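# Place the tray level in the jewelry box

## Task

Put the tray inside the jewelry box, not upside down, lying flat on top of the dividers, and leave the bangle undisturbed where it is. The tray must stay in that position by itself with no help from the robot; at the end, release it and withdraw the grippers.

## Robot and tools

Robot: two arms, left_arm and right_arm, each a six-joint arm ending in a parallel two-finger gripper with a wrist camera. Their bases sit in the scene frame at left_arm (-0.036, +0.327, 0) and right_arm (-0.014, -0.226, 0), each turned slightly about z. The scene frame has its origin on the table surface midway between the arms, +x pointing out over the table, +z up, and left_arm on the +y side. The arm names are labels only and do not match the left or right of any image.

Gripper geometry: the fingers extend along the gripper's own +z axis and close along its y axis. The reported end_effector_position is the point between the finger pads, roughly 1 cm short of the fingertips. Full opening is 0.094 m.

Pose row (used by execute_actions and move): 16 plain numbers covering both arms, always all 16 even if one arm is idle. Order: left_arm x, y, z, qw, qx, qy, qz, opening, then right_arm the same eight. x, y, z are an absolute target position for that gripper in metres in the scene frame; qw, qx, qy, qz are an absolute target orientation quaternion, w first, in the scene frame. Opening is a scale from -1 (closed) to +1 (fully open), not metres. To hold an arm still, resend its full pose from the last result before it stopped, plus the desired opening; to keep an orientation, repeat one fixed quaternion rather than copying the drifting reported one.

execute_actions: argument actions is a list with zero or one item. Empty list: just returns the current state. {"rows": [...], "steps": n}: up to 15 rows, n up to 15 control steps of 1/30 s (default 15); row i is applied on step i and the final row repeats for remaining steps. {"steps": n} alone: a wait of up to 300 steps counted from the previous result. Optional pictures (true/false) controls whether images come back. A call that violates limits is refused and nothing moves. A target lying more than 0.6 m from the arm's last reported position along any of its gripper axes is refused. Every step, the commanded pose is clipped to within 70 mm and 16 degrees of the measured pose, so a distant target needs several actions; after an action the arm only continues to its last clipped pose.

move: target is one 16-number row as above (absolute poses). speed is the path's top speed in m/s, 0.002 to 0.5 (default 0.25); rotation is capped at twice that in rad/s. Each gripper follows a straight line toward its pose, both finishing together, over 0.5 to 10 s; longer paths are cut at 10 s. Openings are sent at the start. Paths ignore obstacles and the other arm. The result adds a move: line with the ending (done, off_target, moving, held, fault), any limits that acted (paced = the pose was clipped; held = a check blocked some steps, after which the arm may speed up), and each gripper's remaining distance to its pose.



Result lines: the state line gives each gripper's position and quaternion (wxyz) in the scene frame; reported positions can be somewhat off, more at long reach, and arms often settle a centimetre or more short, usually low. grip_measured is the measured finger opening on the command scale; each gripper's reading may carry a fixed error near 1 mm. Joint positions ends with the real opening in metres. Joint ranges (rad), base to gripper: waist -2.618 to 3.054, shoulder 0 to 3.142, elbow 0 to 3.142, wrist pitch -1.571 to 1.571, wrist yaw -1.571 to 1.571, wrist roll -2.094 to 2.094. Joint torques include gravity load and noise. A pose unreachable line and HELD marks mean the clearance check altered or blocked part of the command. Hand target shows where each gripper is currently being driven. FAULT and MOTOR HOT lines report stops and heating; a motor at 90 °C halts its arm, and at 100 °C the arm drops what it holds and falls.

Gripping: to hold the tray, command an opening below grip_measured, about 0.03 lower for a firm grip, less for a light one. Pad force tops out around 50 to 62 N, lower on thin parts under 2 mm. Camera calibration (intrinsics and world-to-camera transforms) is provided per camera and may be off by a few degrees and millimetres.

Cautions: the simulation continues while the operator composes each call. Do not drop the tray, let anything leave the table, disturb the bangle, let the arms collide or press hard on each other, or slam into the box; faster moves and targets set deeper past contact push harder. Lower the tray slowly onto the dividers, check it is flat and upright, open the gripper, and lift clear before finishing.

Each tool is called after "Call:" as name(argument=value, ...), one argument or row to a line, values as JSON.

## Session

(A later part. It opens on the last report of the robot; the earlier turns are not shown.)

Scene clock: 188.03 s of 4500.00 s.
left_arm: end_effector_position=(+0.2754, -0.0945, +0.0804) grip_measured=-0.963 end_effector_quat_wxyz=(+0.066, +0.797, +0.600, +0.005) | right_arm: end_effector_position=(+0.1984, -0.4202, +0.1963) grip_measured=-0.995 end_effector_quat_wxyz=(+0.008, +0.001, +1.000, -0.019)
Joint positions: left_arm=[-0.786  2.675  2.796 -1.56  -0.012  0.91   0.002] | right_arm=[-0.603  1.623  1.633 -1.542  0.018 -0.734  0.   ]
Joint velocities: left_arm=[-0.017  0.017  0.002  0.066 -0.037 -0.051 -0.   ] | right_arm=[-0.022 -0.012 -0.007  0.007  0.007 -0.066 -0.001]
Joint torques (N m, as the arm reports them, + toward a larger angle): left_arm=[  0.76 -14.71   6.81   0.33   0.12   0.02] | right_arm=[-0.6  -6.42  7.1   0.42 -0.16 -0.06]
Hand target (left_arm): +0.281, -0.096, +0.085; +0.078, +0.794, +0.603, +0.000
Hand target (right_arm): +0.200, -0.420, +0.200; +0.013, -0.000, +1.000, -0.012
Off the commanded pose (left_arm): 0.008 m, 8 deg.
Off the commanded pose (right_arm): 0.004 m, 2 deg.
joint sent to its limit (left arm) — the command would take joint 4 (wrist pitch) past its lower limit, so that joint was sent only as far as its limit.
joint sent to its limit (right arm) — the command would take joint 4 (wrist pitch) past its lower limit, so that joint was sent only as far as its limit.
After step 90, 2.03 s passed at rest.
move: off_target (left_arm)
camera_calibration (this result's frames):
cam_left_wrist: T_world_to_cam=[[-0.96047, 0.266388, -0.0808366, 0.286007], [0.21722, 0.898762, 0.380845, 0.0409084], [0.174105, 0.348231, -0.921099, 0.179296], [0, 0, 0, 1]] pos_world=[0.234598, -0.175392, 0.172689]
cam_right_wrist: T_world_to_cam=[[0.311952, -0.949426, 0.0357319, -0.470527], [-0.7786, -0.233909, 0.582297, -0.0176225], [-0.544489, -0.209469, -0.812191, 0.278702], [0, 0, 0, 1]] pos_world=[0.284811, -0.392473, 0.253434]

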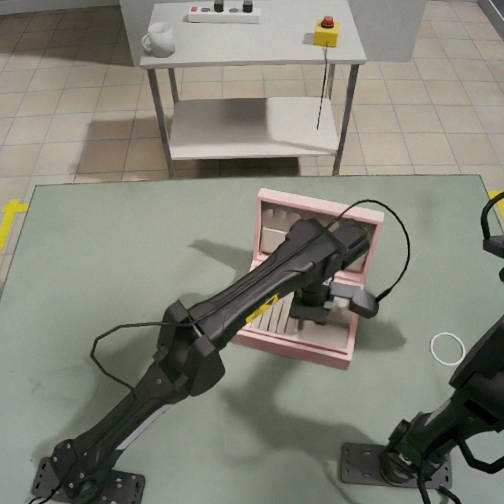

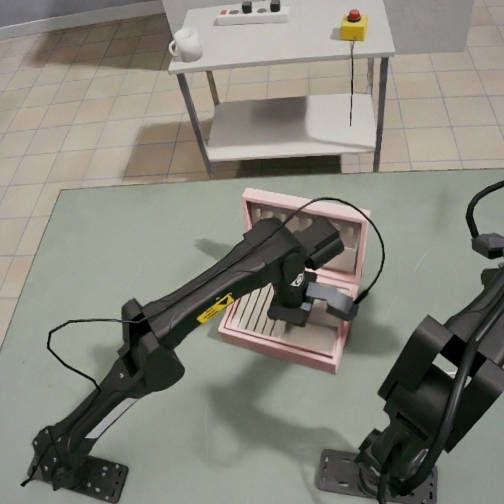

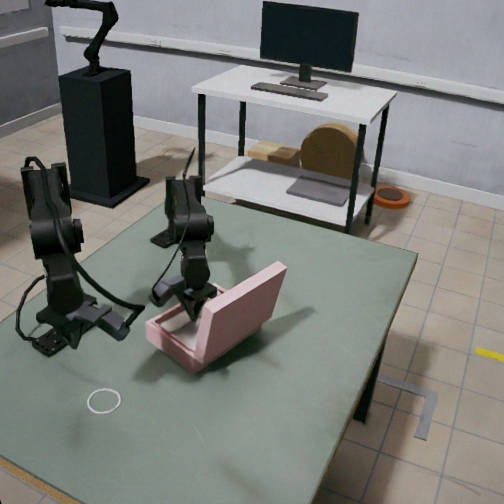

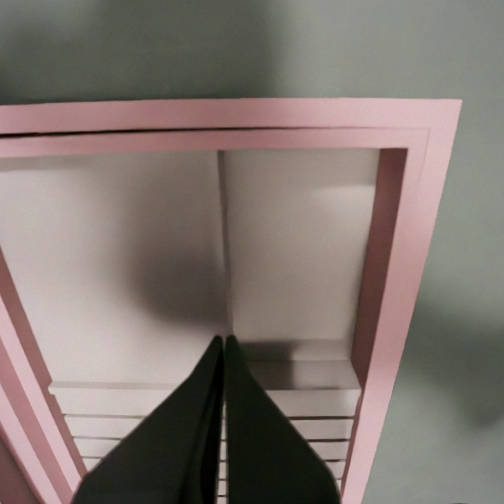

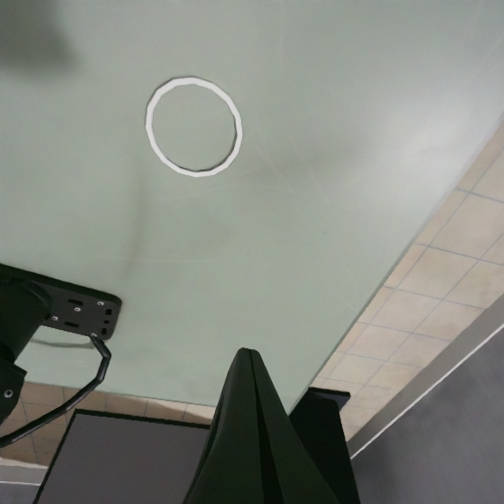

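Call:
move(
  target=[0.281,-0.097,0.088,0,0.797,0.605,0,-0.6,0.2,-0.42,0.2,0,0,1,0,-1],
)

Call:
move(
  target=[0.25,-0.06,0.15,0,0.797,0.605,0,-0.6,0.2,-0.42,0.2,0,0,1,0,-1],
  speed=0.1,
)

Call:
move(
  target=[0.2,0.2,0.16,0,0.797,0.605,0,-0.6,0.2,-0.42,0.2,0,0,1,0,-1],
)

Call:
zoom_image(
  camera="cam_head_left",
  region=[210, 240, 390, 380],
)

Scene clock: 199.10 s of 4500.00 s.
left_arm: end_effector_position=(+0.2754, -0.0945, +0.0804) grip_measured=-0.602 end_effector_quat_wxyz=(+0.066, +0.797, +0.600, +0.005) | right_arm: end_effector_position=(+0.1984, -0.4202, +0.1963) grip_measured=-0.995 end_effector_quat_wxyz=(+0.008, +0.001, +1.000, -0.019)
Joint positions: left_arm=[-0.786  2.675  2.796 -1.56  -0.012  0.91   0.019] | right_arm=[-0.603  1.623  1.633 -1.542  0.018 -0.734  0.   ]
Joint velocities: left_arm=[-0.002  0.017 -0.032 -0.037  0.007  0.037  0.   ] | right_arm=[ 0.007  0.012 -0.002 -0.007 -0.007  0.051 -0.001]
Joint torques (N m, as the arm reports them, + toward a larger angle): left_arm=[  0.77 -15.41   6.61   0.34   0.12   0.02] | right_arm=[-0.62 -6.41  7.14  0.39 -0.17 -0.07]
Hand target (left_arm): +0.280, -0.096, +0.088; +0.080, +0.794, +0.603, +0.000
Hand target (right_arm): +0.200, -0.420, +0.200; +0.013, -0.000, +1.000, -0.012
Off the commanded pose (left_arm): 0.010 m, 8 deg.
Off the commanded pose (right_arm): 0.004 m, 2 deg.
joint sent to its limit (left arm) — the command would take joint 4 (wrist pitch) past its lower limit, so that joint was sent only as far as its limit.
joint sent to its limit (right arm) — the command would take joint 4 (wrist pitch) past its lower limit, so that joint was sent only as far as its limit.
After step 90, 7.37 s passed at rest.
move: off_target (left_arm)
camera_calibration (this result's frames):
cam_left_wrist: T_world_to_cam=[[-0.96047, 0.266388, -0.0808366, 0.286007], [0.21722, 0.898762, 0.380845, 0.0409084], [0.174105, 0.348231, -0.921099, 0.179296], [0, 0, 0, 1]] pos_world=[0.234598, -0.175392, 0.172689]
cam_right_wrist: T_world_to_cam=[[0.311952, -0.949426, 0.0357319, -0.470527], [-0.7786, -0.233909, 0.582297, -0.0176225], [-0.544489, -0.209469, -0.812191, 0.278702], [0, 0, 0, 1]] pos_world=[0.284811, -0.392473, 0.253434]

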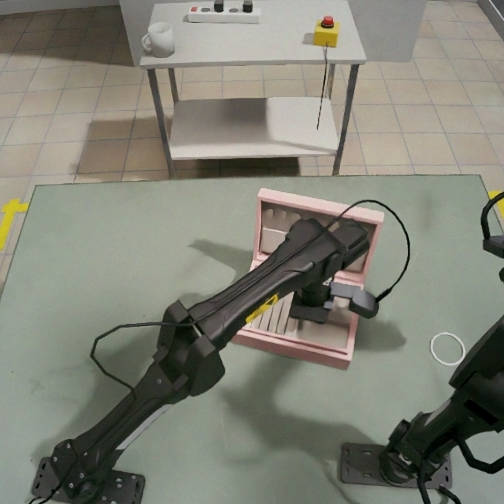

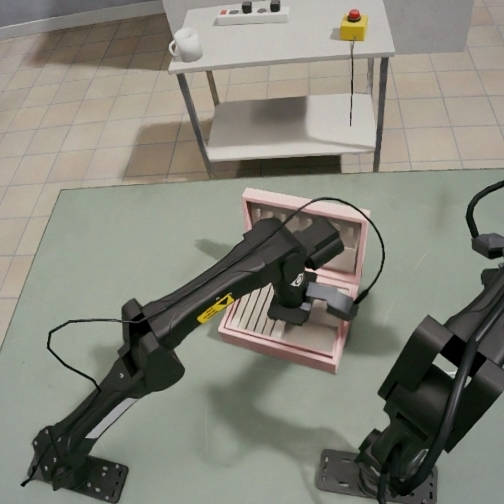

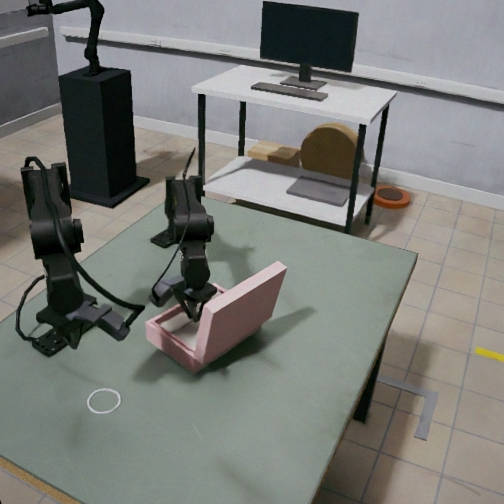

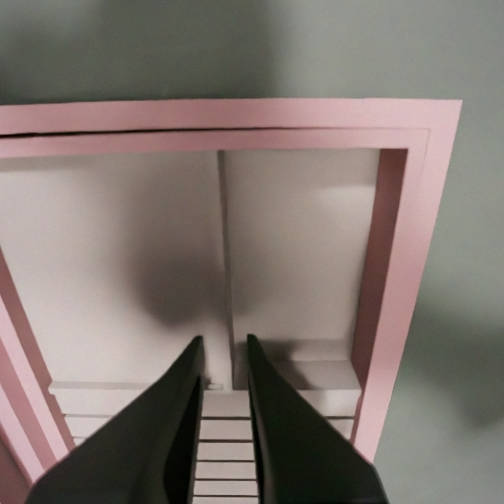

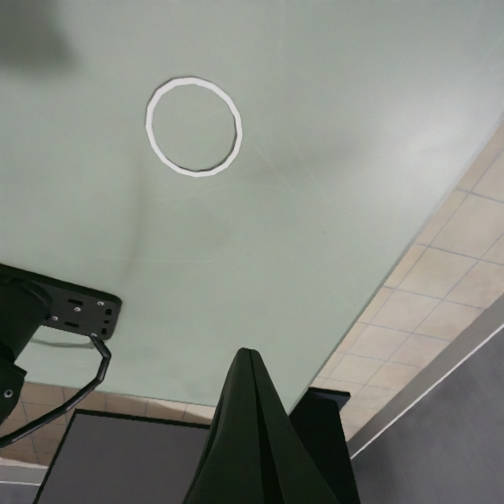

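Scene clock: 200.27 s of 4500.00 s.
left_arm: end_effector_position=(+0.2521, -0.0625, +0.1434) grip_measured=-0.602 end_effector_quat_wxyz=(+0.072, +0.797, +0.600, +0.005) | right_arm: end_effector_position=(+0.1984, -0.4202, +0.1963) grip_measured=-0.995 end_effector_quat_wxyz=(+0.008, +0.001, +1.000, -0.019)
Joint positions: left_arm=[-0.786  2.395  2.526 -1.557 -0.012  0.91   0.019] | right_arm=[-0.603  1.623  1.633 -1.542  0.018 -0.734  0.   ]
Joint velocities: left_arm=[-0.012 -0.027 -0.071  0.022  0.022  0.066 -0.   ] | right_arm=[ 0.012 -0.022  0.012 -0.037  0.022  0.007  0.   ]
Joint torques (N m, as the arm reports them, + toward a larger angle): left_arm=[  0.26 -15.71   3.24   0.33   0.11  -0.05] | right_arm=[-0.68 -6.52  7.07  0.38 -0.17 -0.08]
Hand target (left_arm): +0.249, -0.059, +0.149; +0.072, +0.795, +0.603, -0.000
Hand target (right_arm): +0.200, -0.420, +0.200; +0.013, -0.000, +1.000, -0.012
Off the commanded pose (left_arm): 0.007 m, 8 deg.
Off the commanded pose (right_arm): 0.004 m, 2 deg.
joint sent to its limit (left arm) — the command would take joint 4 (wrist pitch) past its lower limit, so that joint was sent only as far as its limit.
joint sent to its limit (right arm) — the command would take joint 4 (wrist pitch) past its lower limit, so that joint was sent only as far as its limit.
move: off_target (left_arm)
camera_calibration (this result's frames):
cam_left_wrist: T_world_to_cam=[[-0.959835, 0.265515, -0.0906599, 0.261356], [0.214425, 0.902599, 0.37328, -0.00475045], [0.180941, 0.338847, -0.923278, 0.2282], [0, 0, 0, 1]] pos_world=[0.210587, -0.142431, 0.23616]
cam_right_wrist: T_world_to_cam=[[0.311952, -0.949426, 0.0357319, -0.470527], [-0.7786, -0.233909, 0.582297, -0.0176225], [-0.544489, -0.209469, -0.812191, 0.278702], [0, 0, 0, 1]] pos_world=[0.284811, -0.392473, 0.253434]

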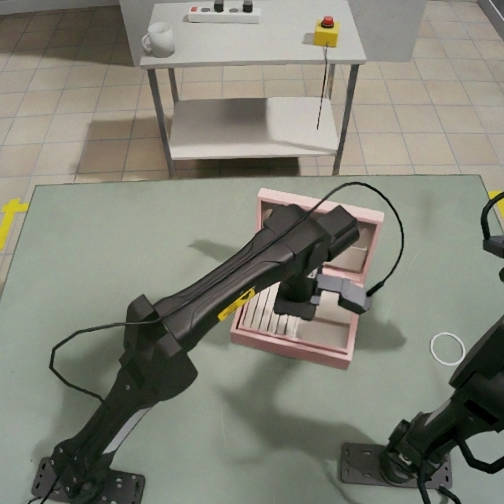

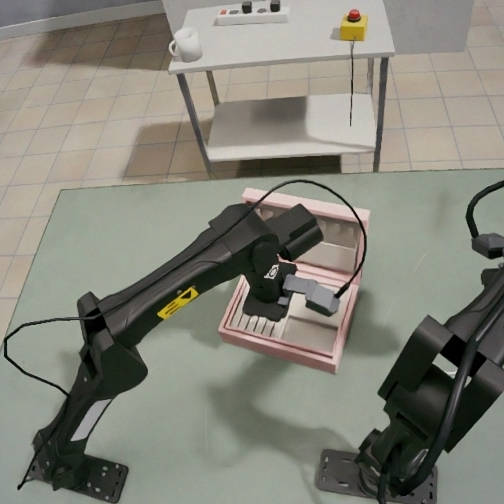

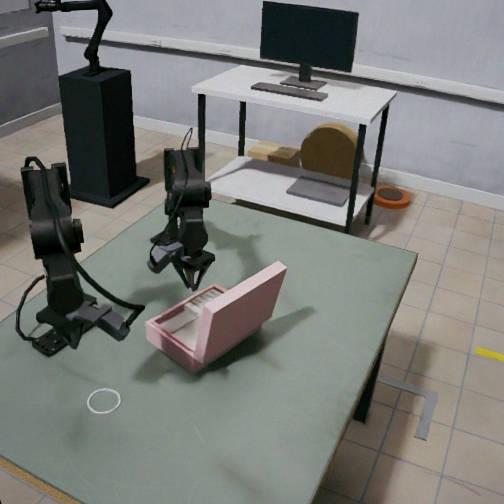

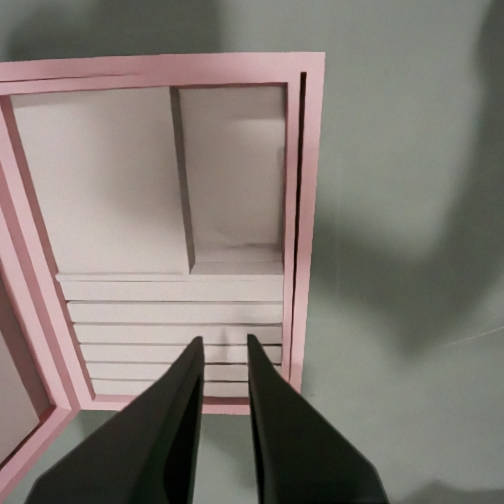

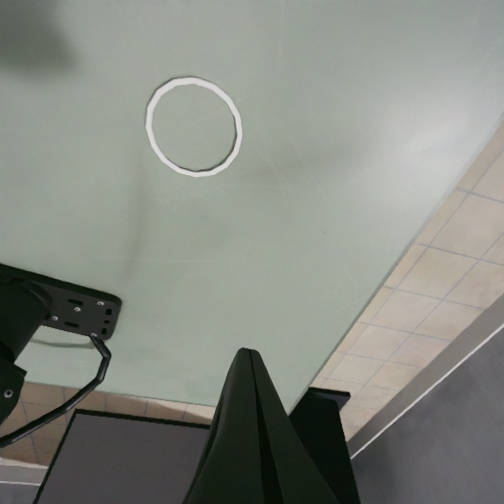

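Scene clock: 201.97 s of 4500.00 s.
left_arm: end_effector_position=(+0.2089, +0.1975, +0.1558) grip_measured=-0.602 end_effector_quat_wxyz=(-0.002, +0.795, +0.607, +0.012) | right_arm: end_effector_position=(+0.1984, -0.4202, +0.1963) grip_measured=-0.995 end_effector_quat_wxyz=(+0.008, +0.001, +1.000, -0.019)
Joint positions: left_arm=[-0.351  1.588  1.433 -1.411 -0.024  1.331  0.019] | right_arm=[-0.603  1.623  1.633 -1.542  0.018 -0.734  0.   ]
Joint velocities: left_arm=[-0.002 -0.002  0.002  0.007  0.066 -0.007  0.001] | right_arm=[-0.012  0.027  0.002  0.007 -0.066  0.022 -0.001]
Joint torques (N m, as the arm reports them, + toward a larger angle): left_arm=[ 0.43 -8.22  3.21 -0.02  0.05  0.13] | right_arm=[-0.68 -6.51  6.96  0.37 -0.18 -0.09]
Hand target (left_arm): +0.203, +0.202, +0.156; -0.005, +0.797, +0.604, +0.009
Hand target (right_arm): +0.200, -0.420, +0.200; +0.013, -0.000, +1.000, -0.012
Off the commanded pose (left_arm): 0.010 m, 1 deg.
Off the commanded pose (right_arm): 0.004 m, 2 deg.
joint sent to its limit (right arm) — the command would take joint 4 (wrist pitch) past its lower limit, so that joint was sent only as far as its limit.
move: done
camera_calibration (this result's frames):
cam_left_wrist: T_world_to_cam=[[-0.966416, 0.256291, 0.0188378, 0.138156], [0.235083, 0.85207, 0.467667, -0.243836], [0.103808, 0.45639, -0.883704, 0.146136], [0, 0, 0, 1]] pos_world=[0.175667, 0.105662, 0.240572]
cam_right_wrist: T_world_to_cam=[[0.311952, -0.949426, 0.0357319, -0.470527], [-0.7786, -0.233909, 0.582297, -0.0176225], [-0.544489, -0.209469, -0.812191, 0.278702], [0, 0, 0, 1]] pos_world=[0.284811, -0.392473, 0.253434]

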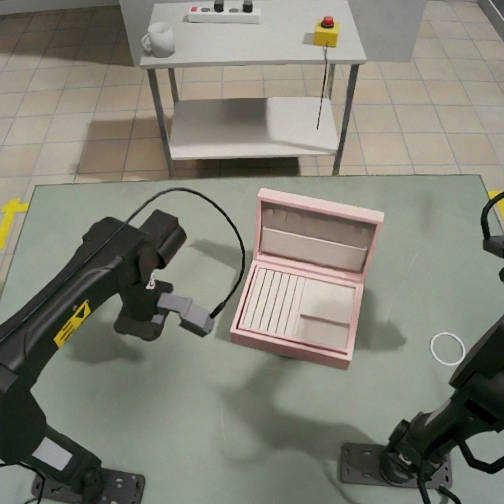

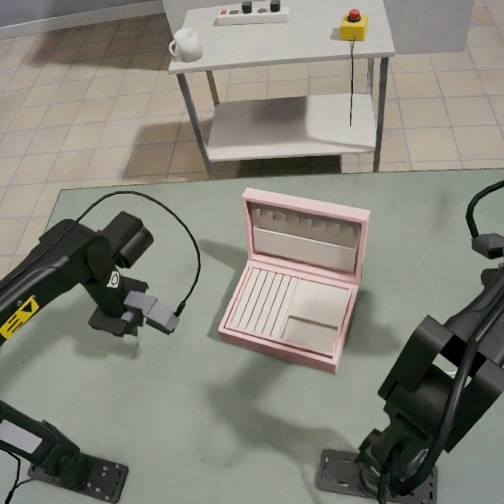

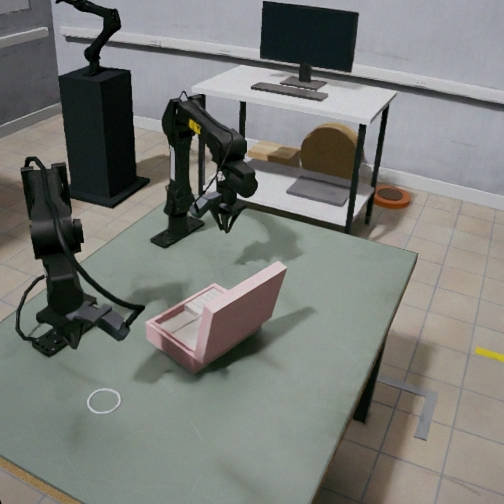

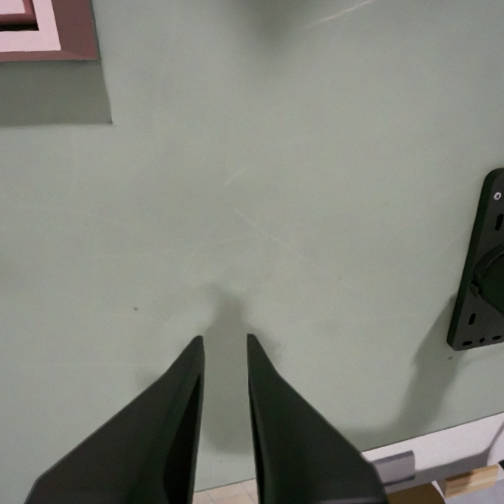

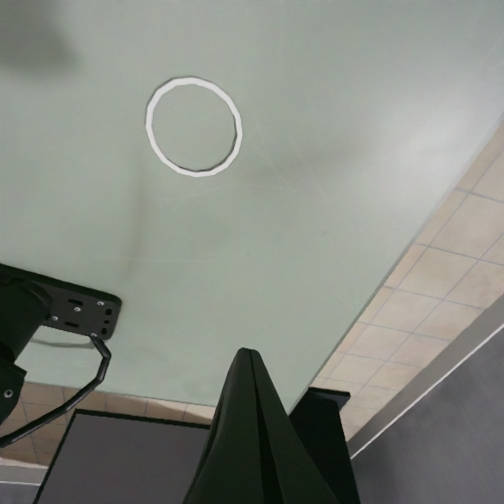

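Region (210, 240, 390, 380) of cam_head_left's 504x504 image, scaled by 2.800, with more detail than that image has.

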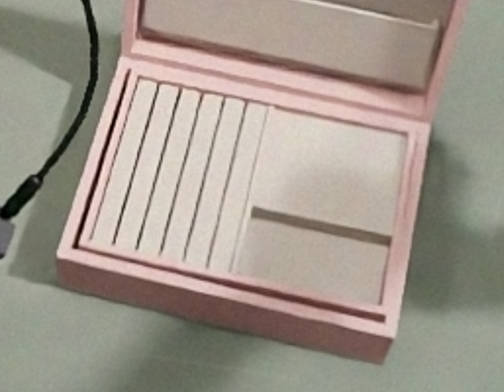

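Call:
finished_scene(
  scene=1,
)

The scene is finished: the task was done.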